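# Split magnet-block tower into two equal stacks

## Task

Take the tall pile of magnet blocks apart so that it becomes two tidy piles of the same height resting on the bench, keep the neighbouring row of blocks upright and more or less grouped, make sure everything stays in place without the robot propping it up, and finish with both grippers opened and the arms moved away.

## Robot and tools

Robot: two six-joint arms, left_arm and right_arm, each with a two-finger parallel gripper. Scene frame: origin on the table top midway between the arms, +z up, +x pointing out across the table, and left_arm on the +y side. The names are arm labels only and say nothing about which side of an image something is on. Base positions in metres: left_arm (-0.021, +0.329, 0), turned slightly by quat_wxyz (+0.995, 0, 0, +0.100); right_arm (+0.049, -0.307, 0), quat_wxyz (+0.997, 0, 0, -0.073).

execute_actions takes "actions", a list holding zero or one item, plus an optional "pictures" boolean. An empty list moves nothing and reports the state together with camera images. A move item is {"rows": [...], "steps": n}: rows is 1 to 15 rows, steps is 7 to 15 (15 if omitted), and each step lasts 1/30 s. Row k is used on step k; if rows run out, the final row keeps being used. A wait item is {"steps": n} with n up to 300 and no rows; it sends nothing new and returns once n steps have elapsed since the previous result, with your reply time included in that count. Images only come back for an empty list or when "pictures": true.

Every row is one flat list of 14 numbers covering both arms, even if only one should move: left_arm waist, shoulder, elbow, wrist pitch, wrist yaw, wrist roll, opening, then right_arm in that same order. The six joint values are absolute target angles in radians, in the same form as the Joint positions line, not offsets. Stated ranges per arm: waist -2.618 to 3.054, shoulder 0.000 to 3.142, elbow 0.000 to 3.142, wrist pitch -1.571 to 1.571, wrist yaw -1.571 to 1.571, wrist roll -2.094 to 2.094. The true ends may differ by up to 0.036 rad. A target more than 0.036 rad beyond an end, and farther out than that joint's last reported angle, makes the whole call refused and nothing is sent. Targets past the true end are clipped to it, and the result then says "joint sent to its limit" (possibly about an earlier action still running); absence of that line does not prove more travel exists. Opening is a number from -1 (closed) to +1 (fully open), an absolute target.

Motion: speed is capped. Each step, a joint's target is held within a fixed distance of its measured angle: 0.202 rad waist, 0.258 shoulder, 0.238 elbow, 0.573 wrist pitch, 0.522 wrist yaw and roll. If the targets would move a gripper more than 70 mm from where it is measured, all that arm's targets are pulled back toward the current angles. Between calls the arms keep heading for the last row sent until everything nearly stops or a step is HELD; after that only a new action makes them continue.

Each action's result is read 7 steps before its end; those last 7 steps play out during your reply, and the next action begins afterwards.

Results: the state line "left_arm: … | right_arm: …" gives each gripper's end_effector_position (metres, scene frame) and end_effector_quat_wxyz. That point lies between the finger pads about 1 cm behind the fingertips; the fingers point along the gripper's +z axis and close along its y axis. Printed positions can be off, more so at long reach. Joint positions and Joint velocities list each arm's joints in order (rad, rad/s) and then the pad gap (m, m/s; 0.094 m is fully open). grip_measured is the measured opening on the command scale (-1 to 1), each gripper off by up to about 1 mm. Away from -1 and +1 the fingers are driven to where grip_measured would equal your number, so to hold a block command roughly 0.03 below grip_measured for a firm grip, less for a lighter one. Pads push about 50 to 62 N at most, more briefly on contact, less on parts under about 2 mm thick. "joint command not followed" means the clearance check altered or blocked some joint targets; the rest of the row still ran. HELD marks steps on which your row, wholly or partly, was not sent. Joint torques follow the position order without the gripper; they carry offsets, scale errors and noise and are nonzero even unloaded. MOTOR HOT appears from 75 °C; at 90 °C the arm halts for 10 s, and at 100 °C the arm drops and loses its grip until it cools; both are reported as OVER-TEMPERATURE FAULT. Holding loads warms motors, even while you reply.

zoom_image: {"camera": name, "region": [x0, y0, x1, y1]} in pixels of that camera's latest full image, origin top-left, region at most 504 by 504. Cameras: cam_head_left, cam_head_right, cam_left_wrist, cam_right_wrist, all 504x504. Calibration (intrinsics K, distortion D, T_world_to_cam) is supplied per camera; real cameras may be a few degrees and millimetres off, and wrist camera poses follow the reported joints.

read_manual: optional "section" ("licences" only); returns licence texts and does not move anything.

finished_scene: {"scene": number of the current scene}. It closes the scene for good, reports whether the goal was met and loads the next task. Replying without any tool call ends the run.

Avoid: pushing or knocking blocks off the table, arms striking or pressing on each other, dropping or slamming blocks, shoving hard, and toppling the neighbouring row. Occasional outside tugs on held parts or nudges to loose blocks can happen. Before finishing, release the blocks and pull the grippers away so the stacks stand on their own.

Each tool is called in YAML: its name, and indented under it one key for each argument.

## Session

execute_actions:
  actions: []

Scene clock: 0.00 s of 4600.00 s.
left_arm: end_effector_position=(+0.2646, +0.3593, +0.1458) grip_measured=+1.000 end_effector_quat_wxyz=(+0.146, +0.906, -0.398, +0.010) | right_arm: end_effector_position=(+0.3419, -0.3952, +0.2884) grip_measured=+1.000 end_effector_quat_wxyz=(+0.635, +0.048, +0.744, +0.202)
Joint positions: left_arm=[ 0.053  1.775  1.569 -1.534  0.242 -2.041  0.094] | right_arm=[-0.683  0.908  0.658  0.021 -1.061  0.171  0.094]
Joint velocities: left_arm=[-0.012 -0.012 -0.007  0.022  0.007  0.022  0.   ] | right_arm=[-0.007 -0.007 -0.007 -0.022 -0.037 -0.007  0.   ]
Joint torques (N m, as the arm reports them, + toward a larger angle): no reading
camera_calibration (this result's frames):
cam_left_wrist: T_world_to_cam=[[0.546872, 0.788796, -0.280592, -0.378586], [0.562613, -0.0980518, 0.820885, -0.220902], [0.619999, -0.606784, -0.497409, 0.230638], [0, 0, 0, 1]] pos_world=[0.188325, 0.416915, 0.189828]
cam_right_wrist: T_world_to_cam=[[0.12338, -0.728116, -0.674259, -0.131961], [-0.684326, 0.429629, -0.589167, 0.620247], [0.718663, 0.534104, -0.445261, 0.194762], [0, 0, 0, 1]] pos_world=[0.300764, -0.466582, 0.363173]

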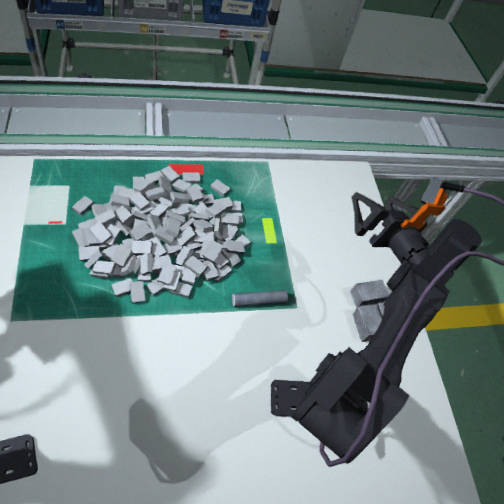

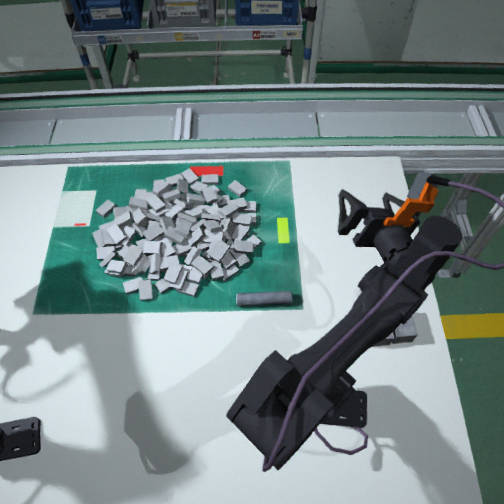

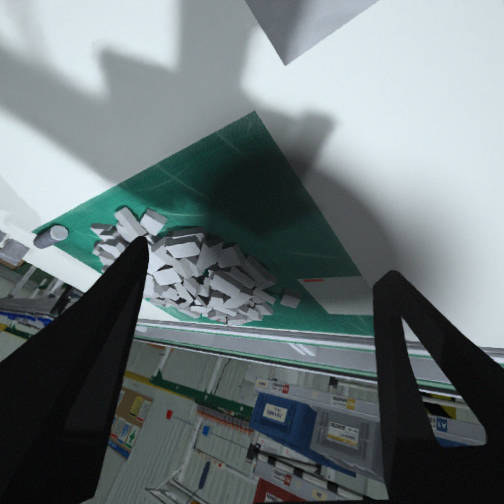

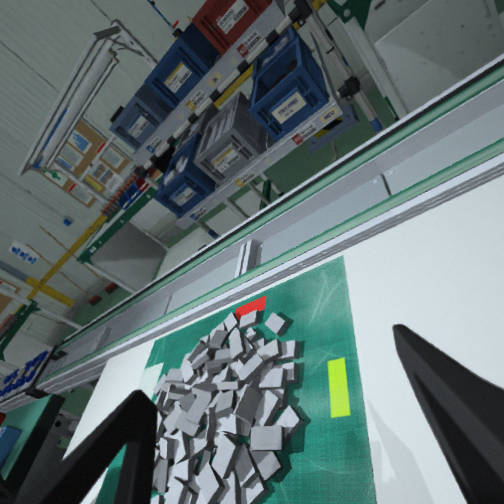

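zoom_image:
  camera: "cam_head_left"
  region: [330, 265, 430, 355]

zoom_image:
  camera: "cam_head_right"
  region: [350, 290, 450, 365]

zoom_image:
  camera: "cam_left_wrist"
  region: [0, 200, 90, 290]

Region (330, 265, 430, 355) of cam_head_left's 504x504 image, scaled by 5.040, with more detail than that image has; it fills the top 454 rows of this view, and the rest is white.

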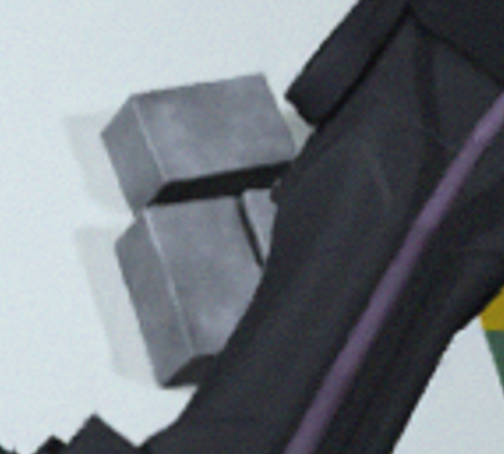

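Region (350, 290, 450, 365) of cam_head_right's 504x504 image, scaled by 5.040, with more detail than that image has; it fills the top 378 rows of this view, and the rest is white.

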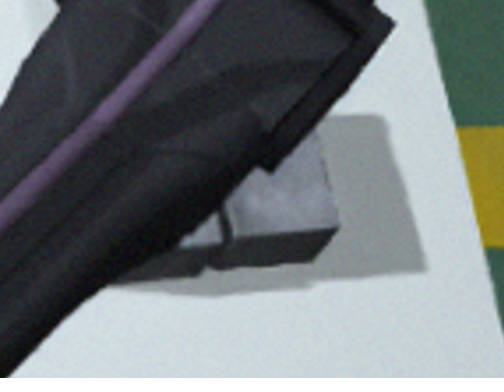

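Region (0, 200, 90, 290) of cam_left_wrist's 504x504 image, scaled by 5.600, with more detail than that image has.

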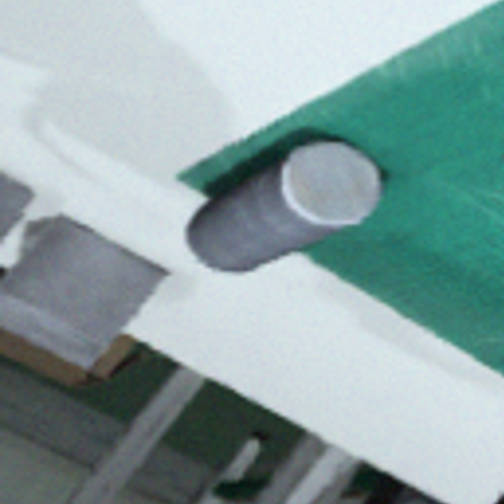

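execute_actions:
  actions:
    - {"rows": [[0.053,1.765,1.572,-1.534,0.242,-2.035,0.97,-0.683,0.908,0.658,0.021,-1.061,0.171,1],[0.053,1.752,1.575,-1.534,0.242,-2.017,0.93,-0.683,0.908,0.658,0.021,-1.061,0.171,1],[0.053,1.743,1.575,-1.534,0.242,-1.987,0.88,-0.683,0.908,0.658,0.021,-1.061,0.171,1],[0.053,1.731,1.575,-1.534,0.242,-1.945,0.83,-0.683,0.908,0.658,0.021,-1.061,0.171,1],[0.053,1.715,1.575,-1.534,0.242,-1.892,0.78,-0.683,0.908,0.658,0.021,-1.061,0.171,1],[0.053,1.698,1.575,-1.534,0.242,-1.829,0.73,-0.683,0.908,0.658,0.021,-1.061,0.171,1],[0.053,1.678,1.575,-1.534,0.240,-1.756,0.68,-0.683,0.908,0.658,0.021,-1.061,0.171,1],[0.053,1.657,1.575,-1.534,0.234,-1.673,0.63,-0.683,0.908,0.658,0.021,-1.061,0.171,1],[0.053,1.635,1.575,-1.534,0.225,-1.583,0.58,-0.683,0.908,0.658,0.021,-1.061,0.171,1],[0.053,1.613,1.575,-1.534,0.213,-1.486,0.54,-0.683,0.908,0.658,0.021,-1.061,0.171,1],[0.053,1.592,1.575,-1.534,0.197,-1.382,0.51,-0.683,0.908,0.658,0.021,-1.061,0.171,1],[0.053,1.573,1.575,-1.534,0.180,-1.273,0.5,-0.683,0.908,0.658,0.021,-1.061,0.171,1]], "steps": 12}

execute_actions:
  actions:
    - {"rows": [[0.053,1.555,1.575,-1.534,0.160,-1.161,0.5,-0.683,0.908,0.658,0.021,-1.061,0.171,1],[0.054,1.539,1.575,-1.534,0.139,-1.046,0.5,-0.683,0.908,0.658,0.021,-1.061,0.171,1],[0.056,1.527,1.575,-1.533,0.117,-0.930,0.5,-0.683,0.908,0.658,0.021,-1.061,0.171,1],[0.059,1.518,1.574,-1.530,0.095,-0.814,0.5,-0.683,0.908,0.658,0.021,-1.061,0.171,1],[0.062,1.512,1.572,-1.526,0.074,-0.699,0.5,-0.683,0.908,0.658,0.021,-1.061,0.171,1],[0.065,1.510,1.569,-1.520,0.055,-0.587,0.5,-0.683,0.908,0.658,0.021,-1.061,0.171,1],[0.069,1.510,1.566,-1.512,0.037,-0.478,0.5,-0.683,0.908,0.658,0.021,-1.061,0.171,1],[0.073,1.510,1.562,-1.504,0.021,-0.375,0.5,-0.683,0.908,0.658,0.021,-1.061,0.171,1],[0.078,1.510,1.556,-1.494,0.009,-0.277,0.5,-0.683,0.908,0.658,0.021,-1.061,0.171,1],[0.082,1.510,1.547,-1.484,0.0,-0.187,0.5,-0.683,0.908,0.658,0.021,-1.061,0.171,1],[0.086,1.510,1.536,-1.473,-0.006,-0.104,0.5,-0.683,0.908,0.658,0.021,-1.061,0.171,1],[0.090,1.510,1.523,-1.462,-0.008,-0.031,0.5,-0.683,0.908,0.658,0.021,-1.061,0.171,1]], "steps": 12}

execute_actions:
  actions:
    - {"rows": [[0.093,1.510,1.508,-1.452,-0.008,0.032,0.5,-0.683,0.908,0.658,0.021,-1.061,0.171,1],[0.096,1.510,1.493,-1.443,-0.008,0.085,0.5,-0.683,0.908,0.658,0.021,-1.061,0.171,1],[0.099,1.510,1.477,-1.434,-0.008,0.127,0.5,-0.683,0.908,0.658,0.021,-1.061,0.171,1],[0.101,1.510,1.460,-1.426,-0.008,0.157,0.5,-0.683,0.908,0.658,0.021,-1.061,0.171,1],[0.102,1.510,1.445,-1.420,-0.008,0.175,0.5,-0.683,0.908,0.658,0.021,-1.061,0.171,1],[0.102,1.510,1.430,-1.416,-0.008,0.181,0.5,-0.683,0.908,0.658,0.021,-1.061,0.171,1],[0.102,1.510,1.417,-1.413,-0.008,0.181,0.5,-0.683,0.908,0.658,0.021,-1.061,0.171,1],[0.102,1.510,1.406,-1.412,-0.008,0.181,0.5,-0.683,0.908,0.658,0.021,-1.061,0.171,1],[0.102,1.510,1.396,-1.412,-0.008,0.181,0.5,-0.683,0.908,0.658,0.021,-1.061,0.171,1],[0.102,1.510,1.390,-1.412,-0.008,0.181,0.5,-0.683,0.908,0.658,0.021,-1.061,0.171,1],[0.102,1.510,1.385,-1.412,-0.008,0.181,0.5,-0.683,0.908,0.658,0.021,-1.061,0.171,1],[0.102,1.510,1.384,-1.412,-0.008,0.181,0.5,-0.683,0.908,0.658,0.021,-1.061,0.171,1]], "steps": 12}

execute_actions:
  actions:
    - {"steps": 20}
  pictures: true

Scene clock: 5.47 s of 4600.00 s.
left_arm: end_effector_position=(+0.2650, +0.3594, +0.1481) grip_measured=+0.804 end_effector_quat_wxyz=(+0.142, +0.896, -0.420, +0.018) | right_arm: end_effector_position=(+0.3419, -0.3952, +0.2884) grip_measured=+1.000 end_effector_quat_wxyz=(+0.635, +0.048, +0.744, +0.202)
Joint positions: left_arm=[ 0.053  1.766  1.569 -1.531  0.242 -1.992  0.085] | right_arm=[-0.683  0.908  0.658  0.021 -1.061  0.171  0.094]
Joint velocities: left_arm=[-0.012 -0.212  0.002  0.022 -0.022  0.652 -0.044] | right_arm=[ 0.012 -0.007 -0.007 -0.022  0.022 -0.051  0.   ]
Joint torques (N m, as the arm reports them, + toward a larger angle): left_arm=[ 0.07 -9.9   6.98 -0.06  0.16  0.  ] | right_arm=[-0.04 -1.94  7.86  1.23 -0.15  0.04]
Steps of this call (steps 1 to 90: nothing new was sent; then 2.30 s passed at rest; steps 91 to 95: the first 5 steps of this action). Readings (joint positions):
91: left_arm=[0.053 1.775 1.569 -1.534 0.242 -2.040] | right_arm=[-0.683 0.908 0.658 0.021 -1.061 0.171]
92: left_arm=[0.053 1.775 1.569 -1.534 0.242 -2.037] | right_arm=[-0.683 0.908 0.658 0.021 -1.061 0.171]
94: left_arm=[0.053 1.772 1.569 -1.533 0.242 -2.014] | right_arm=[-0.683 0.908 0.658 0.021 -1.061 0.171]
95: the state above

Scene clock: 5.87 s of 4600.00 s.
left_arm: end_effector_position=(+0.2493, +0.3703, +0.2053) grip_measured=+0.503 end_effector_quat_wxyz=(+0.001, -0.636, +0.767, -0.088) | right_arm: end_effector_position=(+0.3419, -0.3952, +0.2884) grip_measured=+1.000 end_effector_quat_wxyz=(+0.635, +0.048, +0.744, +0.202)
Joint positions: left_arm=[ 0.053  1.535  1.569 -1.526  0.159 -1.139  0.071] | right_arm=[-0.683  0.908  0.658  0.021 -1.061  0.171  0.094]
Joint velocities: left_arm=[ 0.002 -0.349 -0.017 -0.022 -0.549  2.791 -0.001] | right_arm=[-0.007 -0.002 -0.017 -0.037  0.051  0.051  0.   ]
Joint torques (N m, as the arm reports them, + toward a larger angle): left_arm=[ 0.77 -5.24  6.97  0.61 -0.01  0.03] | right_arm=[ 0.01 -1.95  7.81  1.23 -0.13  0.03]
Steps of this call (steps 1 to 7: the last 7 steps of your previous action; steps 8 to 12: the first 5 steps of this action). Readings (joint positions):
8: left_arm=[0.053 1.608 1.569 -1.526 0.216 -1.525] | right_arm=[-0.683 0.908 0.658 0.021 -1.061 0.171]
9: left_arm=[0.053 1.585 1.569 -1.526 0.205 -1.434] | right_arm=[-0.683 0.908 0.658 0.021 -1.061 0.171]
11: left_arm=[0.053 1.548 1.569 -1.526 0.175 -1.239] | right_arm=[-0.683 0.908 0.658 0.021 -1.061 0.171]
12: the state above

Scene clock: 6.27 s of 4600.00 s.
left_arm: end_effector_position=(+0.2379, +0.4037, +0.1851) grip_measured=+0.503 end_effector_quat_wxyz=(+0.035, -0.176, +0.984, -0.005) | right_arm: end_effector_position=(+0.3419, -0.3952, +0.2884) grip_measured=+1.000 end_effector_quat_wxyz=(+0.635, +0.048, +0.744, +0.202)
Joint positions: left_arm=[ 0.09   1.518  1.48  -1.465  0.017 -0.064  0.071] | right_arm=[-0.683  0.908  0.658  0.021 -1.061  0.171  0.094]
Joint velocities: left_arm=[ 0.051  0.002 -0.476  0.139 -0.154  1.546  0.001] | right_arm=[-0.007 -0.002 -0.012 -0.051 -0.051  0.037  0.   ]
Joint torques (N m, as the arm reports them, + toward a larger angle): left_arm=[ 0.71 -5.48  6.22  0.76 -0.08  0.03] | right_arm=[-0.04 -1.97  7.89  1.22 -0.14  0.03]
Steps of this call (steps 1 to 7: the last 7 steps of your previous action; steps 8 to 12: the first 5 steps of this action). Readings (joint positions):
8: left_arm=[0.078 1.518 1.543 -1.497 0.041 -0.350] | right_arm=[-0.683 0.908 0.658 0.021 -1.061 0.171]
9: left_arm=[0.082 1.518 1.529 -1.488 0.033 -0.266] | right_arm=[-0.683 0.908 0.658 0.021 -1.061 0.171]
11: left_arm=[0.088 1.518 1.498 -1.472 0.021 -0.122] | right_arm=[-0.683 0.908 0.658 0.021 -1.061 0.171]
12: the state above

Scene clock: 6.93 s of 4600.00 s.
left_arm: end_effector_position=(+0.2262, +0.4041, +0.1620) grip_measured=+0.503 end_effector_quat_wxyz=(+0.004, -0.060, +0.998, +0.001) | right_arm: end_effector_position=(+0.3419, -0.3952, +0.2884) grip_measured=+1.000 end_effector_quat_wxyz=(+0.635, +0.048, +0.744, +0.202)
Joint positions: left_arm=[ 0.092  1.518  1.39  -1.434 -0.     0.172  0.071] | right_arm=[-0.683  0.908  0.658  0.021 -1.061  0.171  0.094]
Joint velocities: left_arm=[-0.022 -0.002  0.012 -0.022  0.007  0.051  0.   ] | right_arm=[-0.022 -0.007  0.007  0.007  0.066  0.007  0.   ]
Joint torques (N m, as the arm reports them, + toward a larger angle): left_arm=[ 0.78 -5.63  6.19  0.69 -0.07  0.07] | right_arm=[-0.04 -1.96  7.91  1.21 -0.15  0.03]
Kept back: nothing.
Steps of this call (steps 1 to 7: the last 7 steps of your previous action; steps 8 to 20: the robot went on to your last target). Readings (joint positions):
1: left_arm=[0.092 1.518 1.464 -1.459 0.014 -0.016] | right_arm=[-0.683 0.908 0.658 0.021 -1.061 0.171]
2: left_arm=[0.092 1.518 1.448 -1.454 0.011 0.022] | right_arm=[-0.683 0.908 0.658 0.021 -1.061 0.171]
4: left_arm=[0.092 1.518 1.421 -1.447 0.007 0.078] | right_arm=[-0.683 0.908 0.658 0.021 -1.061 0.171]
8: left_arm=[0.092 1.518 1.392 -1.443 0.003 0.135] | right_arm=[-0.683 0.908 0.658 0.021 -1.061 0.171]
20: the state above
camera_calibration (this result's frames):
cam_left_wrist: T_world_to_cam=[[0.344466, -0.938798, 0.00111046, 0.309848], [-0.551611, -0.201441, 0.809411, 0.0874912], [-0.75965, -0.279427, -0.587241, 0.484062], [0, 0, 0, 1]] pos_world=[0.309247, 0.443769, 0.2131]
cam_right_wrist: T_world_to_cam=[[0.12338, -0.728116, -0.674259, -0.131961], [-0.684326, 0.429629, -0.589167, 0.620247], [0.718663, 0.534104, -0.445261, 0.194762], [0, 0, 0, 1]] pos_world=[0.300764, -0.466582, 0.363173]

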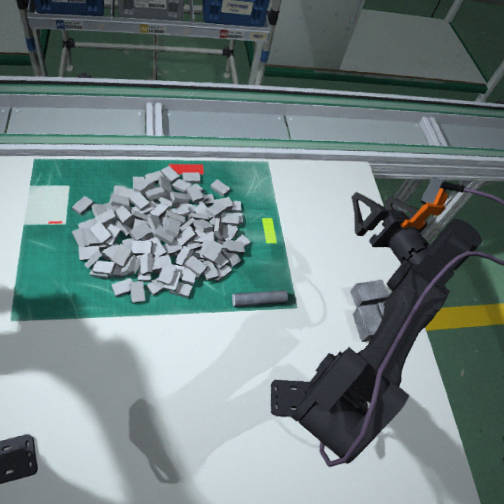

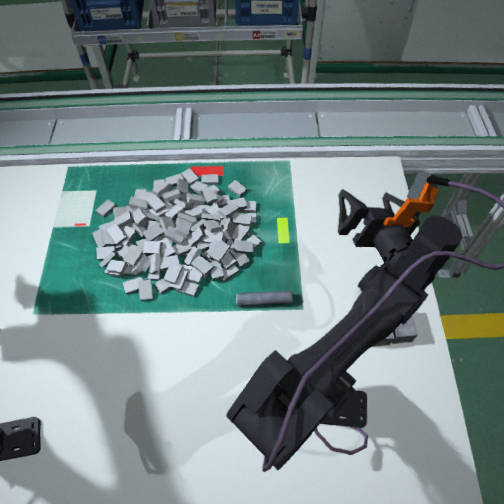

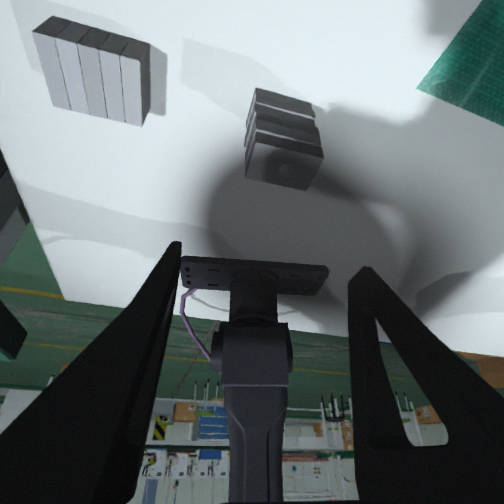

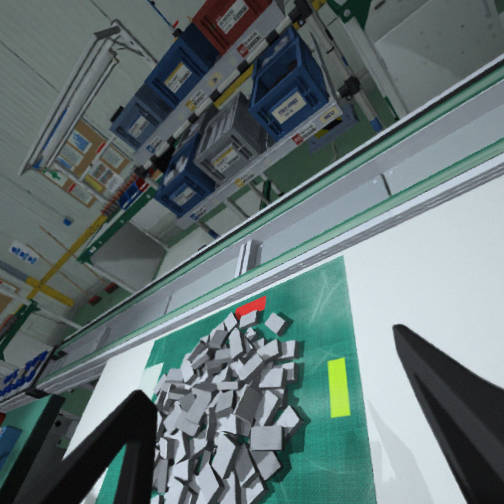

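zoom_image:
  camera: "cam_left_wrist"
  region: [230, 80, 340, 200]

zoom_image:
  camera: "cam_left_wrist"
  region: [20, 5, 180, 135]

Region (230, 80, 340, 200) of cam_left_wrist's 504x504 image, scaled by 4.200, with more detail than that image has; it fills the left 462 columns of this view, and the rest is white.

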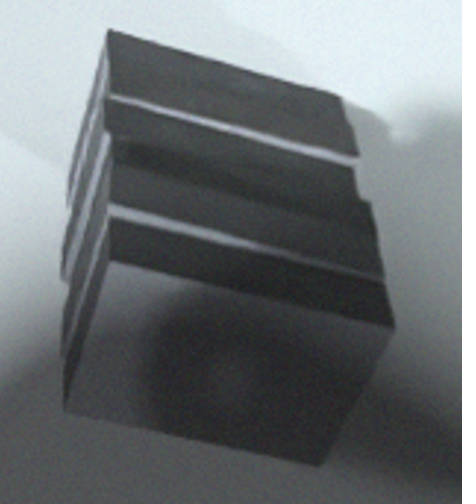

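Region (20, 5, 180, 135) of cam_left_wrist's 504x504 image, scaled by 3.150, with more detail than that image has; it fills the top 410 rows of this view, and the rest is white.

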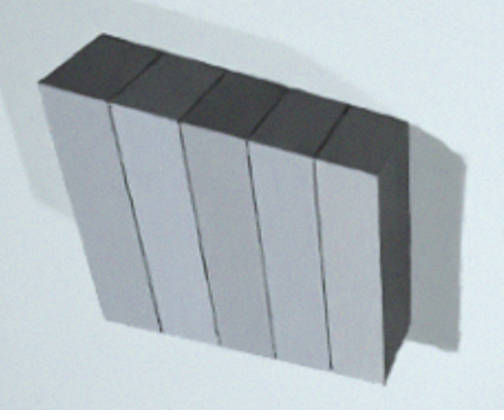

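execute_actions:
  actions:
    - {"rows": [[0.094,1.509,1.383,-1.411,-0.006,0.178,0.5,-0.683,0.908,0.658,0.021,-1.061,0.171,1],[0.088,1.507,1.380,-1.407,-0.004,0.176,0.5,-0.683,0.908,0.658,0.021,-1.061,0.171,1],[0.084,1.502,1.376,-1.401,-0.002,0.174,0.5,-0.683,0.908,0.658,0.021,-1.061,0.171,1],[0.080,1.497,1.369,-1.392,0,0.171,0.5,-0.683,0.908,0.658,0.021,-1.061,0.171,1],[0.074,1.490,1.361,-1.381,0,0.168,0.5,-0.683,0.908,0.658,0.021,-1.061,0.171,1],[0.069,1.483,1.352,-1.368,0,0.165,0.5,-0.683,0.908,0.658,0.021,-1.061,0.171,1],[0.063,1.475,1.340,-1.353,0,0.162,0.5,-0.683,0.908,0.658,0.021,-1.061,0.171,1],[0.056,1.467,1.327,-1.336,0,0.159,0.5,-0.683,0.908,0.658,0.021,-1.061,0.171,1],[0.051,1.460,1.313,-1.318,0,0.156,0.5,-0.683,0.908,0.658,0.021,-1.061,0.171,1],[0.045,1.453,1.297,-1.298,0,0.153,0.5,-0.683,0.908,0.658,0.021,-1.061,0.171,1],[0.041,1.448,1.281,-1.276,0,0.151,0.5,-0.683,0.908,0.658,0.021,-1.061,0.171,1],[0.038,1.443,1.263,-1.254,0,0.149,0.5,-0.683,0.908,0.658,0.021,-1.061,0.171,1],[0.036,1.441,1.244,-1.231,0,0.148,0.5,-0.683,0.908,0.658,0.021,-1.061,0.171,1],[0.035,1.440,1.224,-1.207,0,0.147,0.5,-0.683,0.908,0.658,0.021,-1.061,0.171,1],[0.035,1.440,1.204,-1.184,0,0.147,0.5,-0.683,0.908,0.658,0.021,-1.061,0.171,1]], "steps": 15}

execute_actions:
  actions:
    - {"rows": [[0.035,1.441,1.184,-1.160,0,0.147,0.5,-0.683,0.908,0.658,0.021,-1.061,0.171,1],[0.035,1.443,1.163,-1.136,0,0.147,0.5,-0.683,0.908,0.658,0.021,-1.061,0.171,1],[0.035,1.445,1.142,-1.113,0,0.147,0.5,-0.683,0.908,0.658,0.021,-1.061,0.171,1],[0.035,1.447,1.120,-1.091,0,0.147,0.5,-0.683,0.908,0.658,0.021,-1.061,0.171,1],[0.037,1.450,1.099,-1.069,0,0.147,0.5,-0.683,0.908,0.658,0.021,-1.061,0.171,1],[0.039,1.454,1.079,-1.049,0,0.147,0.5,-0.683,0.908,0.658,0.021,-1.061,0.171,1],[0.041,1.458,1.059,-1.031,0,0.147,0.5,-0.683,0.908,0.658,0.021,-1.061,0.171,1],[0.043,1.462,1.039,-1.014,0,0.147,0.5,-0.683,0.908,0.658,0.021,-1.061,0.171,1],[0.043,1.466,1.020,-0.999,0,0.147,0.5,-0.683,0.908,0.658,0.021,-1.061,0.171,1],[0.043,1.470,1.002,-0.986,0,0.147,0.5,-0.683,0.908,0.658,0.021,-1.061,0.171,1],[0.043,1.474,0.986,-0.975,0,0.147,0.5,-0.683,0.908,0.658,0.021,-1.061,0.171,1],[0.043,1.478,0.970,-0.966,0,0.147,0.5,-0.683,0.908,0.658,0.021,-1.061,0.171,1],[0.043,1.482,0.956,-0.960,0,0.147,0.5,-0.683,0.908,0.658,0.021,-1.061,0.171,1],[0.043,1.486,0.943,-0.956,0,0.147,0.5,-0.683,0.908,0.658,0.021,-1.061,0.171,1],[0.043,1.490,0.931,-0.955,0,0.147,0.5,-0.683,0.908,0.658,0.021,-1.061,0.171,1]], "steps": 15}

execute_actions:
  actions:
    - {"rows": [[0.043,1.493,0.922,-0.955,0,0.147,0.5,-0.683,0.908,0.658,0.021,-1.061,0.171,1],[0.043,1.495,0.914,-0.955,0,0.147,0.5,-0.683,0.908,0.658,0.021,-1.061,0.171,1],[0.043,1.497,0.907,-0.955,0,0.147,0.45,-0.683,0.908,0.658,0.021,-1.061,0.171,1],[0.043,1.499,0.903,-0.955,0,0.147,0.39,-0.683,0.908,0.658,0.021,-1.061,0.171,1],[0.043,1.500,0.900,-0.955,0,0.147,0.32,-0.683,0.908,0.658,0.021,-1.061,0.171,1],[0.043,1.500,0.899,-0.955,0,0.147,0.25,-0.683,0.908,0.658,0.021,-1.061,0.171,1],[0.043,1.500,0.899,-0.955,0,0.147,0.18,-0.683,0.908,0.658,0.021,-1.061,0.171,1],[0.043,1.500,0.899,-0.955,0,0.147,0.12,-0.683,0.908,0.658,0.021,-1.061,0.171,1],[0.043,1.500,0.899,-0.955,0,0.147,0.07,-0.683,0.908,0.658,0.021,-1.061,0.171,1],[0.043,1.500,0.899,-0.955,0,0.147,0.035,-0.683,0.908,0.658,0.021,-1.061,0.171,1],[0.043,1.500,0.899,-0.955,0,0.147,0.01,-0.683,0.908,0.658,0.021,-1.061,0.171,1],[0.043,1.500,0.899,-0.955,0,0.147,-0.005,-0.683,0.908,0.658,0.021,-1.061,0.171,1],[0.043,1.500,0.899,-0.955,0,0.147,-0.02,-0.683,0.908,0.658,0.021,-1.061,0.171,1],[0.043,1.500,0.899,-0.955,0,0.147,-0.034,-0.683,0.908,0.658,0.021,-1.061,0.171,1],[0.043,1.500,0.899,-0.955,0,0.147,-0.048,-0.683,0.908,0.658,0.021,-1.061,0.171,1]], "steps": 15}

execute_actions:
  actions:
    - {"rows": [[0.043,1.500,0.899,-0.955,0,0.149,-0.061,-0.683,0.908,0.658,0.021,-1.061,0.171,1],[0.043,1.500,0.899,-0.955,0,0.151,-0.074,-0.683,0.908,0.658,0.021,-1.061,0.171,1],[0.043,1.500,0.899,-0.955,0,0.153,-0.087,-0.683,0.908,0.658,0.021,-1.061,0.171,1],[0.043,1.500,0.899,-0.955,0,0.153,-0.1,-0.683,0.908,0.658,0.021,-1.061,0.171,1],[0.043,1.500,0.899,-0.955,0,0.153,-0.113,-0.683,0.908,0.658,0.021,-1.061,0.171,1],[0.043,1.500,0.899,-0.955,0,0.153,-0.126,-0.683,0.908,0.658,0.021,-1.061,0.171,1],[0.043,1.500,0.899,-0.955,0,0.153,-0.138,-0.683,0.908,0.658,0.021,-1.061,0.171,1],[0.043,1.500,0.899,-0.955,0,0.153,-0.15,-0.683,0.908,0.658,0.021,-1.061,0.171,1]], "steps": 8}

execute_actions:
  actions:
    - {"steps": 11}
  pictures: true

Scene clock: 13.23 s of 4600.00 s.
left_arm: end_effector_position=(+0.2284, +0.4011, +0.1564) grip_measured=+0.503 end_effector_quat_wxyz=(+0.012, -0.054, +0.998, +0.003) | right_arm: end_effector_position=(+0.3419, -0.3952, +0.2884) grip_measured=+1.000 end_effector_quat_wxyz=(+0.635, +0.048, +0.744, +0.202)
Joint positions: left_arm=[ 0.079  1.505  1.355 -1.396 -0.001  0.171  0.071] | right_arm=[-0.683  0.908  0.658  0.021 -1.061  0.171  0.094]
Joint velocities: left_arm=[-0.193 -0.183 -0.354  0.344  0.125 -0.066  0.   ] | right_arm=[ 0.002 -0.002  0.012  0.022 -0.037 -0.037  0.   ]
Joint torques (N m, as the arm reports them, + toward a larger angle): left_arm=[-0.9  -6.99  6.2   0.65  0.01 -0.05] | right_arm=[-0.03 -1.92  7.86  1.23 -0.15  0.02]
Steps of this call (steps 1 to 15: the robot went on to your last target; steps 16 to 90: nothing new was sent; then 3.03 s passed at rest; steps 91 to 98: the first 8 steps of this action). Readings (joint positions):
91: left_arm=[0.092 1.518 1.390 -1.434 -0.001 0.175] | right_arm=[-0.683 0.908 0.658 0.021 -1.061 0.171]
92: left_arm=[0.092 1.518 1.390 -1.433 -0.001 0.175] | right_arm=[-0.683 0.908 0.658 0.021 -1.061 0.171]
94: left_arm=[0.092 1.518 1.388 -1.428 -0.001 0.175] | right_arm=[-0.683 0.908 0.658 0.021 -1.061 0.171]
98: the state above

Scene clock: 13.73 s of 4600.00 s.
left_arm: end_effector_position=(+0.2292, +0.3920, +0.0982) grip_measured=+0.503 end_effector_quat_wxyz=(+0.036, -0.045, +0.998, +0.008) | right_arm: end_effector_position=(+0.3419, -0.3952, +0.2884) grip_measured=+1.000 end_effector_quat_wxyz=(+0.635, +0.048, +0.744, +0.202)
Joint positions: left_arm=[ 0.044  1.458  1.078 -1.117 -0.001  0.154  0.071] | right_arm=[-0.683  0.908  0.658  0.021 -1.061  0.171  0.094]
Joint velocities: left_arm=[-0.012 -0.007 -0.593  0.549 -0.066  0.037 -0.001] | right_arm=[-0.007  0.002 -0.002  0.007  0.007 -0.066  0.   ]
Joint torques (N m, as the arm reports them, + toward a larger angle): left_arm=[-0.07 -4.25  6.58  0.77  0.01 -0.07] | right_arm=[-0.02 -1.91  7.87  1.22 -0.14  0.03]
Steps of this call (steps 1 to 7: the last 7 steps of your previous action; steps 8 to 15: the first 8 steps of this action). Readings (joint positions):
8: left_arm=[0.044 1.458 1.228 -1.268 -0.001 0.158] | right_arm=[-0.683 0.908 0.658 0.021 -1.061 0.171]
9: left_arm=[0.044 1.458 1.208 -1.246 -0.001 0.157] | right_arm=[-0.683 0.908 0.658 0.021 -1.061 0.171]
11: left_arm=[0.044 1.458 1.164 -1.201 -0.001 0.156] | right_arm=[-0.683 0.908 0.658 0.021 -1.061 0.171]
15: the state above

Scene clock: 14.23 s of 4600.00 s.
left_arm: end_effector_position=(+0.2062, +0.3863, +0.0465) grip_measured=+0.150 end_effector_quat_wxyz=(-0.005, -0.046, +0.999, -0.001) | right_arm: end_effector_position=(+0.3419, -0.3952, +0.2884) grip_measured=+1.000 end_effector_quat_wxyz=(+0.635, +0.048, +0.744, +0.202)
Joint positions: left_arm=[ 0.044  1.498  0.905 -0.989 -0.001  0.153  0.054] | right_arm=[-0.683  0.908  0.658  0.021 -1.061  0.171  0.094]
Joint velocities: left_arm=[-0.007 -0.007 -0.002  0.066 -0.051 -0.007 -0.056] | right_arm=[ 0.017 -0.007  0.002 -0.007 -0.022 -0.007  0.   ]
Joint torques (N m, as the arm reports them, + toward a larger angle): left_arm=[-0.06 -4.32  5.91  0.71  0.02 -0.06] | right_arm=[-0.03 -1.96  7.89  1.24 -0.15  0.03]
Steps of this call (steps 1 to 7: the last 7 steps of your previous action; steps 8 to 15: the first 8 steps of this action). Readings (joint positions):
8: left_arm=[0.044 1.484 0.948 -1.006 -0.001 0.153] | right_arm=[-0.683 0.908 0.658 0.021 -1.061 0.171]
9: left_arm=[0.044 1.488 0.936 -1.001 -0.001 0.153] | right_arm=[-0.683 0.908 0.658 0.021 -1.061 0.171]
11: left_arm=[0.044 1.494 0.919 -0.994 -0.001 0.153] | right_arm=[-0.683 0.908 0.658 0.021 -1.061 0.171]
15: the state above

Scene clock: 14.50 s of 4600.00 s.
left_arm: end_effector_position=(+0.2086, +0.3870, +0.0464) grip_measured=-0.053 end_effector_quat_wxyz=(-0.000, -0.046, +0.999, +0.001) | right_arm: end_effector_position=(+0.3419, -0.3952, +0.2884) grip_measured=+1.000 end_effector_quat_wxyz=(+0.635, +0.048, +0.744, +0.202)
Joint positions: left_arm=[ 0.044  1.498  0.905 -0.979 -0.001  0.153  0.045] | right_arm=[-0.683  0.908  0.658  0.021 -1.061  0.171  0.094]
Joint velocities: left_arm=[-0.007  0.002 -0.002  0.051 -0.022  0.037 -0.012] | right_arm=[-0.012 -0.002 -0.007 -0.037  0.081 -0.022  0.   ]
Joint torques (N m, as the arm reports them, + toward a larger angle): left_arm=[ 0.01 -4.49  5.8   0.68  0.07 -0.03] | right_arm=[-0.02 -1.99  7.87  1.24 -0.16  0.03]
Steps of this call (steps 1 to 7: the last 7 steps of your previous action; step 8: the first step of this action). Readings (joint positions):
8: the state above

Scene clock: 14.87 s of 4600.00 s.
left_arm: end_effector_position=(+0.2088, +0.3867, +0.0464) grip_measured=-0.102 end_effector_quat_wxyz=(+0.000, -0.046, +0.999, -0.000) | right_arm: end_effector_position=(+0.3419, -0.3952, +0.2884) grip_measured=+1.000 end_effector_quat_wxyz=(+0.635, +0.048, +0.744, +0.202)
Joint positions: left_arm=[ 0.044  1.498  0.905 -0.978  0.     0.153  0.042] | right_arm=[-0.683  0.908  0.658  0.021 -1.061  0.171  0.094]
Joint velocities: left_arm=[ 0.007 -0.017 -0.002  0.007 -0.022 -0.051  0.   ] | right_arm=[-0.002 -0.012 -0.022 -0.022  0.066  0.022  0.   ]
Joint torques (N m, as the arm reports them, + toward a larger angle): left_arm=[-0.02 -4.39  5.86  0.69  0.03  0.01] | right_arm=[-0.02 -1.94  7.91  1.23 -0.16  0.03]
Kept back: nothing.
Steps of this call (steps 1 to 7: the last 7 steps of your previous action; steps 8 to 11: the robot went on to your last target). Readings (joint positions):
1: left_arm=[0.044 1.498 0.905 -0.979 -0.001 0.153] | right_arm=[-0.683 0.908 0.658 0.021 -1.061 0.171]
2: left_arm=[0.044 1.498 0.905 -0.979 -0.000 0.153] | right_arm=[-0.683 0.908 0.658 0.021 -1.061 0.171]
4: left_arm=[0.044 1.498 0.905 -0.979 0.000 0.153] | right_arm=[-0.683 0.908 0.658 0.021 -1.061 0.171]
8: left_arm=[0.044 1.498 0.905 -0.978 0.000 0.153] | right_arm=[-0.683 0.908 0.658 0.021 -1.061 0.171]
11: the state above
camera_calibration (this result's frames):
cam_left_wrist: T_world_to_cam=[[0.317114, -0.948387, 0.00137588, 0.309058], [-0.550795, -0.182989, 0.814334, 0.160406], [-0.772052, -0.258994, -0.580394, 0.392503], [0, 0, 0, 1]] pos_world=[0.293377, 0.424115, 0.0967569]
cam_right_wrist: T_world_to_cam=[[0.12338, -0.728116, -0.674259, -0.131961], [-0.684326, 0.429629, -0.589167, 0.620247], [0.718663, 0.534104, -0.445261, 0.194762], [0, 0, 0, 1]] pos_world=[0.300764, -0.466582, 0.363173]

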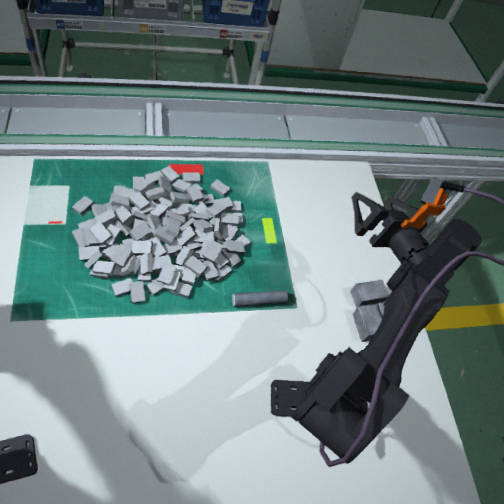

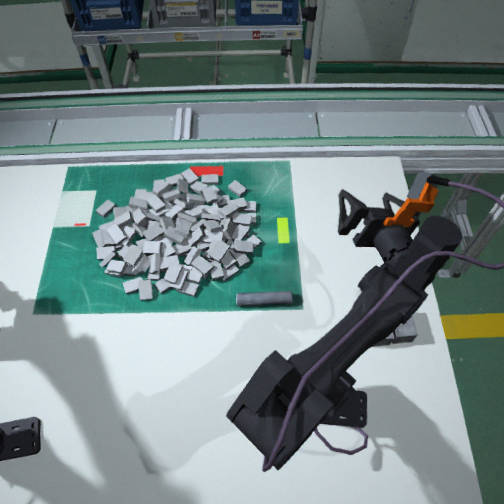

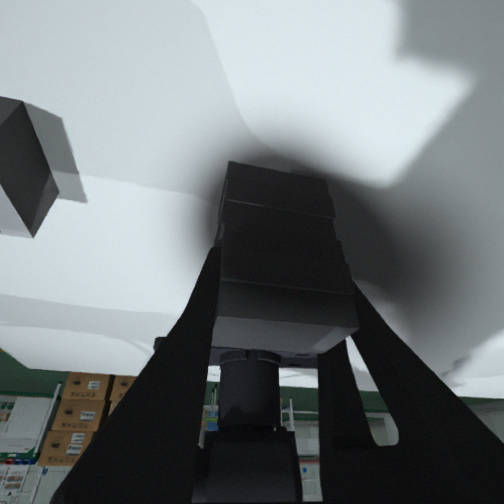

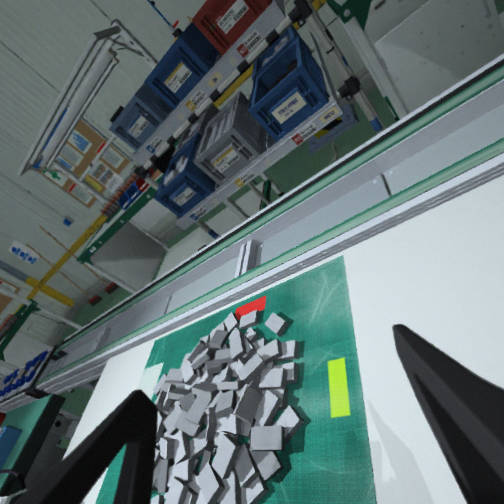

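execute_actions:
  actions: []

Scene clock: 16.20 s of 4600.00 s.
left_arm: end_effector_position=(+0.2088, +0.3867, +0.0464) grip_measured=-0.102 end_effector_quat_wxyz=(+0.000, -0.046, +0.999, -0.000) | right_arm: end_effector_position=(+0.3419, -0.3952, +0.2884) grip_measured=+1.000 end_effector_quat_wxyz=(+0.635, +0.048, +0.744, +0.202)
Joint positions: left_arm=[ 0.044  1.498  0.905 -0.978  0.     0.153  0.042] | right_arm=[-0.683  0.908  0.658  0.021 -1.061  0.171  0.094]
Joint velocities: left_arm=[-0.002  0.007 -0.012  0.022 -0.037  0.051  0.   ] | right_arm=[-0.002  0.007  0.012  0.051 -0.051 -0.007  0.   ]
Joint torques (N m, as the arm reports them, + toward a larger angle): left_arm=[ 0.02 -4.41  5.82  0.7  -0.01 -0.01] | right_arm=[-0.05 -1.92  7.91  1.23 -0.14  0.02]
Kept back: nothing.
Steps of this call (steps 1 to 15: the robot went on to your last target; steps 16 to 40: nothing new was sent). Readings (joint positions):
1: left_arm=[0.044 1.498 0.905 -0.978 0.000 0.153] | right_arm=[-0.683 0.908 0.658 0.021 -1.061 0.171]
2: left_arm=[0.044 1.498 0.905 -0.978 0.000 0.153] | right_arm=[-0.683 0.908 0.658 0.021 -1.061 0.171]
4: left_arm=[0.044 1.498 0.905 -0.978 0.000 0.153] | right_arm=[-0.683 0.908 0.658 0.021 -1.061 0.171]
8: left_arm=[0.044 1.498 0.905 -0.978 0.000 0.153] | right_arm=[-0.683 0.908 0.658 0.021 -1.061 0.171]
40: the state above
All arms were judged still, so your last target was given up. Only a new action makes them travel on or press farther. Fingers that are still opening or closing keep moving.
camera_calibration (this result's frames):
cam_left_wrist: T_world_to_cam=[[0.317114, -0.948387, 0.00137588, 0.309058], [-0.550795, -0.182989, 0.814334, 0.160406], [-0.772052, -0.258994, -0.580394, 0.392503], [0, 0, 0, 1]] pos_world=[0.293377, 0.424115, 0.0967569]
cam_right_wrist: T_world_to_cam=[[0.12338, -0.728116, -0.674259, -0.131961], [-0.684326, 0.429629, -0.589167, 0.620247], [0.718663, 0.534104, -0.445261, 0.194762], [0, 0, 0, 1]] pos_world=[0.300764, -0.466582, 0.363173]

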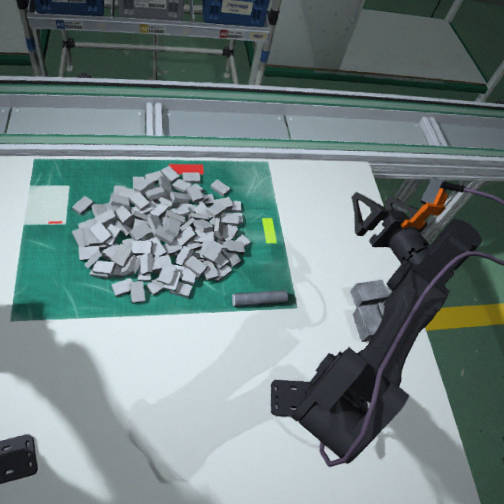

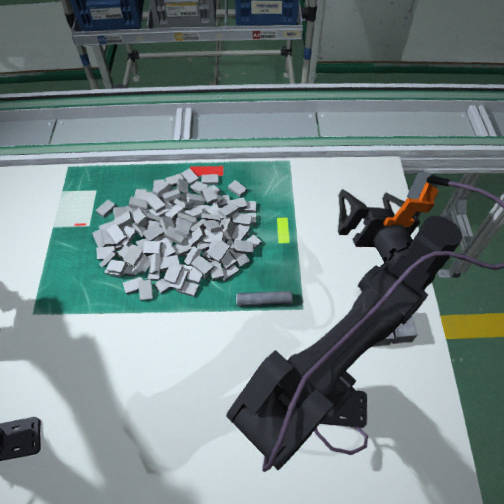

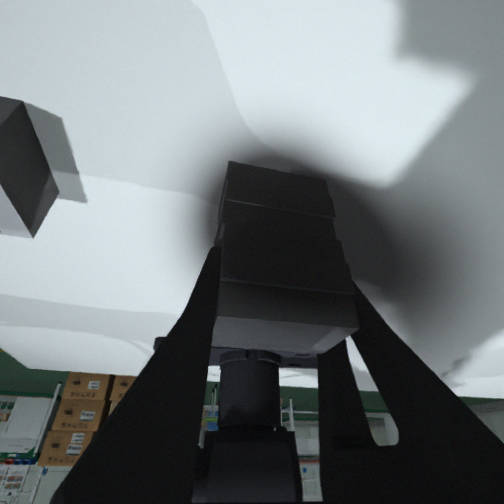

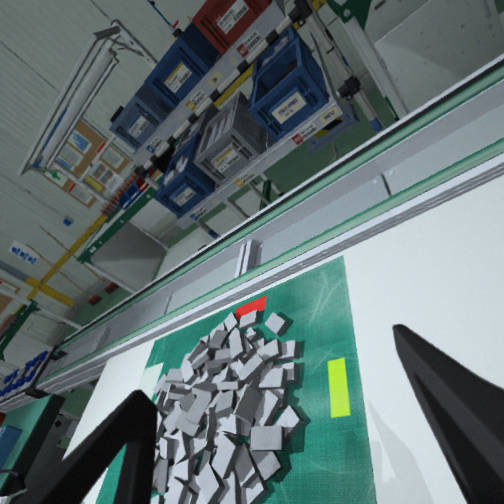

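execute_actions:
  actions:
    - {"rows":[[0.043,1.492,0.912,-0.968,0,0.153,-0.15,-0.683,0.908,0.658,0.021,-1.061,0.171,1],[0.043,1.484,0.925,-0.978,0,0.153,-0.15,-0.683,0.908,0.658,0.021,-1.061,0.171,1],[0.043,1.477,0.935,-0.982,0,0.153,-0.15,-0.683,0.908,0.658,0.021,-1.061,0.171,1],[0.043,1.4735,0.939,-0.986,0,0.153,-0.15,-0.683,0.908,0.658,0.021,-1.061,0.171,1],[0.043,1.472,0.9425,-0.993,0,0.153,-0.15,-0.683,0.908,0.658,0.021,-1.061,0.171,1],[0.043,1.470,0.948,-1.003,0,0.153,-0.15,-0.683,0.908,0.658,0.021,-1.061,0.171,1],[0.043,1.467,0.955,-1.015,0,0.153,-0.15,-0.683,0.908,0.658,0.021,-1.061,0.171,1],[0.043,1.463,0.963,-1.028,0,0.153,-0.15,-0.683,0.908,0.658,0.021,-1.061,0.171,1],[0.043,1.4595,0.9715,-1.041,0,0.153,-0.15,-0.683,0.908,0.658,0.021,-1.061,0.171,1],[0.043,1.456,0.980,-1.053,0,0.153,-0.15,-0.683,0.908,0.658,0.021,-1.061,0.171,1],[0.043,1.452,0.988,-1.063,0,0.153,-0.15,-0.683,0.908,0.658,0.021,-1.061,0.171,1],[0.043,1.449,0.995,-1.071,0,0.153,-0.15,-0.683,0.908,0.658,0.021,-1.061,0.171,1],[0.043,1.447,1.0005,-1.076,0,0.151,-0.15,-0.683,0.908,0.658,0.021,-1.061,0.171,1],[0.042,1.4455,1.004,-1.078,0,0.148,-0.15,-0.683,0.908,0.658,0.021,-1.061,0.171,1],[0.040,1.445,1.005,-1.078,0,0.143,-0.15,-0.683,0.908,0.658,0.021,-1.061,0.171,1]],"steps":15}

execute_actions:
  actions:
    - {"rows":[[0.038,1.445,1.005,-1.078,0,0.135,-0.15,-0.683,0.908,0.658,0.021,-1.061,0.171,1],[0.033,1.445,1.005,-1.078,0,0.123,-0.15,-0.683,0.908,0.658,0.021,-1.061,0.171,1],[0.025,1.445,1.005,-1.078,0,0.108,-0.15,-0.683,0.908,0.658,0.021,-1.061,0.171,1],[0.013,1.445,1.005,-1.078,0,0.091,-0.15,-0.683,0.908,0.658,0.021,-1.061,0.171,1],[-0.002,1.449,0.999,-1.072,0,0.071,-0.15,-0.683,0.908,0.658,0.021,-1.061,0.171,1],[-0.019,1.453,0.993,-1.066,0,0.049,-0.15,-0.683,0.908,0.658,0.021,-1.061,0.171,1],[-0.039,1.457,0.987,-1.060,0,0.026,-0.15,-0.683,0.908,0.658,0.021,-1.061,0.171,1],[-0.061,1.461,0.981,-1.054,0,0.001,-0.15,-0.683,0.908,0.658,0.021,-1.061,0.171,1],[-0.085,1.465,0.974,-1.047,0,-0.025,-0.15,-0.683,0.908,0.658,0.021,-1.061,0.171,1],[-0.110,1.469,0.967,-1.039,0,-0.052,-0.15,-0.683,0.908,0.658,0.021,-1.061,0.171,1],[-0.136,1.4705,0.964,-1.030,0,-0.078,-0.15,-0.683,0.908,0.658,0.021,-1.061,0.171,1],[-0.163,1.472,0.960,-1.020,0,-0.104,-0.15,-0.683,0.908,0.658,0.021,-1.061,0.171,1],[-0.189,1.475,0.953,-1.007,0,-0.129,-0.15,-0.683,0.908,0.658,0.021,-1.061,0.171,1],[-0.215,1.478,0.946,-0.994,0,-0.152,-0.15,-0.683,0.908,0.658,0.021,-1.061,0.171,1],[-0.240,1.4815,0.937,-0.979,0,-0.174,-0.15,-0.683,0.908,0.658,0.021,-1.061,0.171,1]],"steps":15}
  pictures: true

execute_actions:
  actions:
    - {"rows":[[-0.264,1.485,0.927,-0.964,0,-0.194,-0.15,-0.683,0.908,0.658,0.021,-1.061,0.171,1],[-0.286,1.4895,0.917,-0.949,0,-0.211,-0.15,-0.683,0.908,0.658,0.021,-1.061,0.171,1],[-0.306,1.494,0.906,-0.934,0,-0.226,-0.15,-0.683,0.908,0.658,0.021,-1.061,0.171,1],[-0.323,1.4985,0.8955,-0.920,0,-0.238,-0.15,-0.683,0.908,0.658,0.021,-1.061,0.171,1],[-0.338,1.504,0.886,-0.907,0,-0.246,-0.15,-0.683,0.908,0.658,0.021,-1.061,0.171,1],[-0.350,1.509,0.877,-0.896,0,-0.251,-0.15,-0.683,0.908,0.658,0.021,-1.061,0.171,1],[-0.358,1.5135,0.869,-0.887,0,-0.253,-0.15,-0.683,0.908,0.658,0.021,-1.061,0.171,1],[-0.363,1.518,0.862,-0.881,0,-0.253,-0.15,-0.683,0.908,0.658,0.021,-1.061,0.171,1],[-0.365,1.521,0.856,-0.877,0,-0.253,-0.15,-0.683,0.908,0.658,0.021,-1.061,0.171,1],[-0.365,1.5235,0.852,-0.875,0,-0.253,-0.15,-0.683,0.908,0.658,0.021,-1.061,0.171,1],[-0.365,1.525,0.850,-0.875,0,-0.253,-0.15,-0.683,0.908,0.658,0.021,-1.061,0.171,1],[-0.365,1.526,0.849,-0.875,0,-0.253,-0.15,-0.683,0.908,0.658,0.021,-1.061,0.171,1]],"steps":15}
  pictures: true

Scene clock: 24.07 s of 4600.00 s.
left_arm: end_effector_position=(+0.2080, +0.3865, +0.0484) grip_measured=-0.102 end_effector_quat_wxyz=(-0.003, -0.046, +0.999, -0.001) | right_arm: end_effector_position=(+0.3419, -0.3952, +0.2884) grip_measured=+1.000 end_effector_quat_wxyz=(+0.635, +0.048, +0.744, +0.202)
Joint positions: left_arm=[ 0.044  1.498  0.914 -0.993  0.     0.153  0.042] | right_arm=[-0.683  0.908  0.658  0.021 -1.061  0.171  0.094]
Joint velocities: left_arm=[-0.002  0.002  0.159 -0.242 -0.037  0.007  0.   ] | right_arm=[ 0.002 -0.007 -0.022 -0.007 -0.037  0.051  0.   ]
Joint torques (N m, as the arm reports them, + toward a larger angle): left_arm=[-0.01 -7.19 10.05  0.44  0.01 -0.01] | right_arm=[-0.06 -1.89  7.91  1.24 -0.15  0.02]
Steps of this call (steps 1 to 90: nothing new was sent; then 4.60 s passed at rest; steps 91 to 98: the first 8 steps of this action). Readings (joint positions):
91: left_arm=[0.044 1.498 0.905 -0.978 0.000 0.153] | right_arm=[-0.683 0.908 0.658 0.021 -1.061 0.171]
92: left_arm=[0.044 1.498 0.905 -0.978 0.000 0.153] | right_arm=[-0.683 0.908 0.658 0.021 -1.061 0.171]
94: left_arm=[0.044 1.498 0.905 -0.979 0.000 0.153] | right_arm=[-0.683 0.908 0.658 0.021 -1.061 0.171]
98: the state above

Scene clock: 24.57 s of 4600.00 s.
left_arm: end_effector_position=(+0.2146, +0.3743, +0.0684) grip_measured=-0.102 end_effector_quat_wxyz=(+0.005, -0.054, +0.999, +0.002) | right_arm: end_effector_position=(+0.3419, -0.3952, +0.2884) grip_measured=+1.000 end_effector_quat_wxyz=(+0.635, +0.048, +0.744, +0.202)
Joint positions: left_arm=[-0.014  1.471  0.973 -1.061 -0.003  0.077  0.042] | right_arm=[-0.683  0.908  0.658  0.021 -1.061  0.171  0.094]
Joint velocities: left_arm=[-0.564 -0.002 -0.007  0.051  0.037 -0.432 -0.   ] | right_arm=[-0.012  0.007  0.012 -0.037 -0.007  0.022  0.   ]
Joint torques (N m, as the arm reports them, + toward a larger angle): left_arm=[-1.07 -5.18  7.43  0.56  0.08 -0.01] | right_arm=[-0.01 -1.9   7.88  1.23 -0.14  0.02]
Steps of this call (steps 1 to 7: the last 7 steps of your previous action; steps 8 to 15: the first 8 steps of this action). Readings (joint positions):
8: left_arm=[0.044 1.474 0.969 -1.052 0.000 0.150] | right_arm=[-0.683 0.908 0.658 0.021 -1.061 0.171]
9: left_arm=[0.044 1.472 0.971 -1.054 0.000 0.146] | right_arm=[-0.683 0.908 0.658 0.021 -1.061 0.171]
11: left_arm=[0.039 1.471 0.973 -1.057 -0.000 0.132] | right_arm=[-0.683 0.908 0.658 0.021 -1.061 0.171]
15: the state above
camera_calibration (this result's frames):
cam_left_wrist: T_world_to_cam=[[0.333715, -0.942674, 0.0000656325, 0.289782], [-0.555828, -0.196712, 0.807688, 0.150091], [-0.761373, -0.269574, -0.58961, 0.408811], [0, 0, 0, 1]] pos_world=[0.297978, 0.412899, 0.119793]
cam_right_wrist: T_world_to_cam=[[0.12338, -0.728116, -0.674259, -0.131961], [-0.684326, 0.429629, -0.589167, 0.620247], [0.718663, 0.534104, -0.445261, 0.194762], [0, 0, 0, 1]] pos_world=[0.300764, -0.466582, 0.363173]

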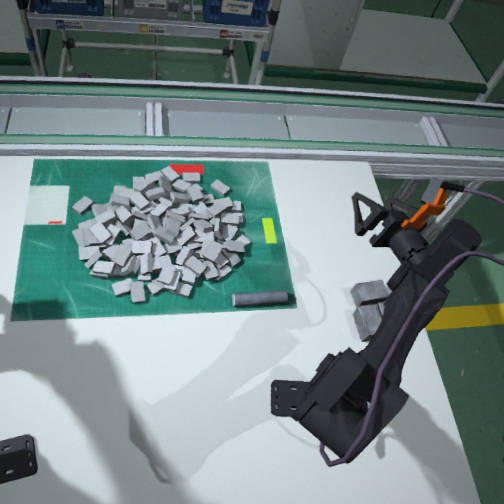

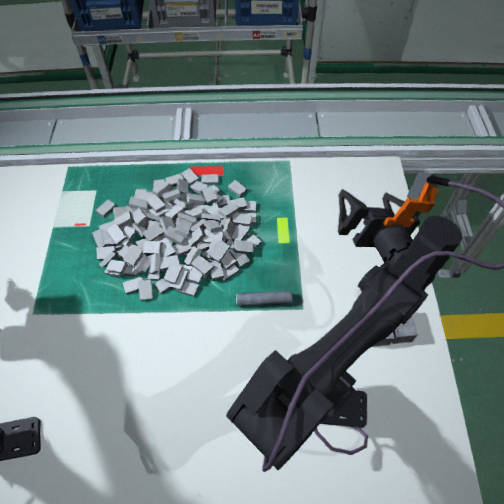

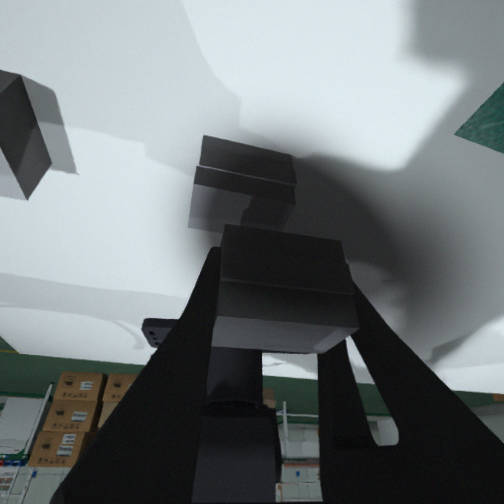

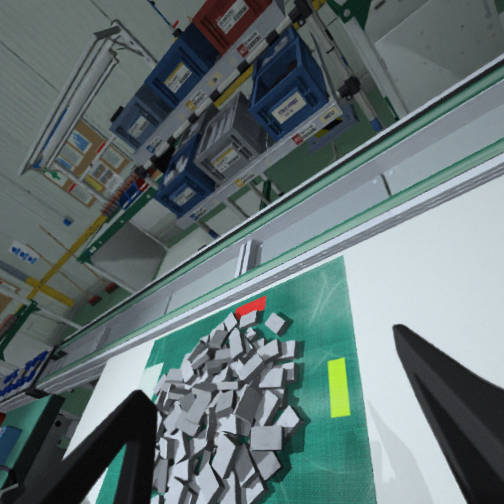

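Scene clock: 25.07 s of 4600.00 s.
left_arm: end_effector_position=(+0.2114, +0.2946, +0.0359) grip_measured=-0.102 end_effector_quat_wxyz=(-0.005, -0.031, +1.000, -0.001) | right_arm: end_effector_position=(+0.3419, -0.3952, +0.2884) grip_measured=+1.000 end_effector_quat_wxyz=(+0.635, +0.048, +0.744, +0.202)
Joint positions: left_arm=[-0.346  1.514  0.875 -0.941  0.004 -0.208  0.042] | right_arm=[-0.683  0.908  0.658  0.021 -1.061  0.171  0.094]
Joint velocities: left_arm=[-0.261  0.144 -0.252  0.227 -0.022 -0.212 -0.001] | right_arm=[-0.012 -0.007 -0.017 -0.007  0.007  0.022  0.   ]
Joint torques (N m, as the arm reports them, + toward a larger angle): left_arm=[-0.13 -5.01  6.63  0.61 -0.04 -0.07] | right_arm=[-0.07 -1.92  7.89  1.23 -0.15  0.02]
Steps of this call (steps 1 to 7: the last 7 steps of your previous action; steps 8 to 15: the first 8 steps of this action). Readings (joint positions):
8: left_arm=[-0.217 1.477 0.947 -1.021 -0.000 -0.096] | right_arm=[-0.683 0.908 0.658 0.021 -1.061 0.171]
9: left_arm=[-0.241 1.481 0.938 -1.009 0.000 -0.117] | right_arm=[-0.683 0.908 0.658 0.021 -1.061 0.171]
11: left_arm=[-0.286 1.491 0.917 -0.985 0.002 -0.156] | right_arm=[-0.683 0.908 0.658 0.021 -1.061 0.171]
15: the state above
camera_calibration (this result's frames):
cam_left_wrist: T_world_to_cam=[[0.289512, -0.957174, 0.000729348, 0.229383], [-0.54822, -0.165193, 0.819857, 0.147571], [-0.784626, -0.237759, -0.572568, 0.360637], [0, 0, 0, 1]] pos_world=[0.297457, 0.329682, 0.0853348]
cam_right_wrist: T_world_to_cam=[[0.12338, -0.728116, -0.674259, -0.131961], [-0.684326, 0.429629, -0.589167, 0.620247], [0.718663, 0.534104, -0.445261, 0.194762], [0, 0, 0, 1]] pos_world=[0.300764, -0.466582, 0.363173]

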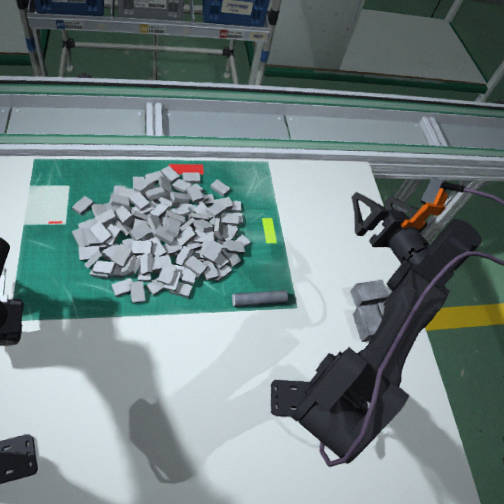

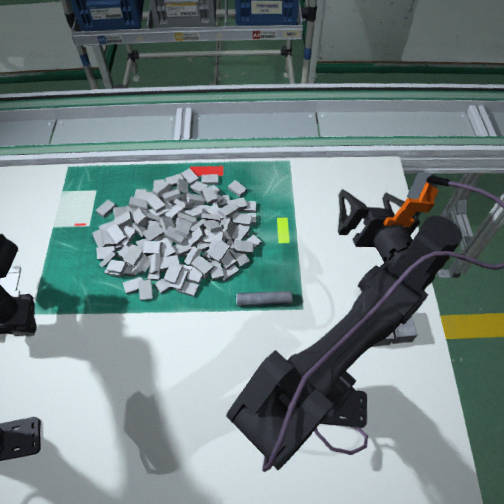

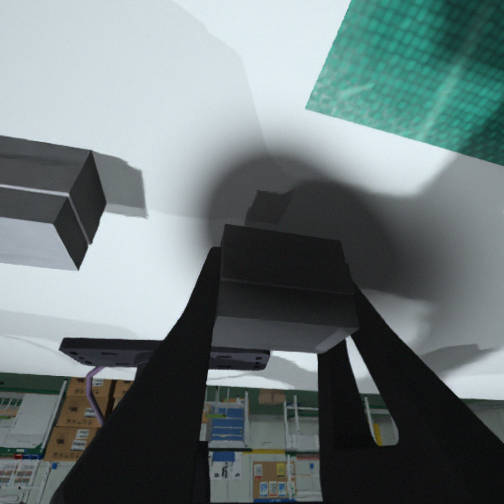

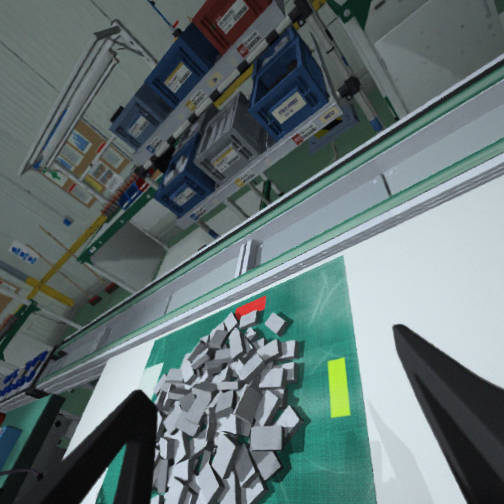

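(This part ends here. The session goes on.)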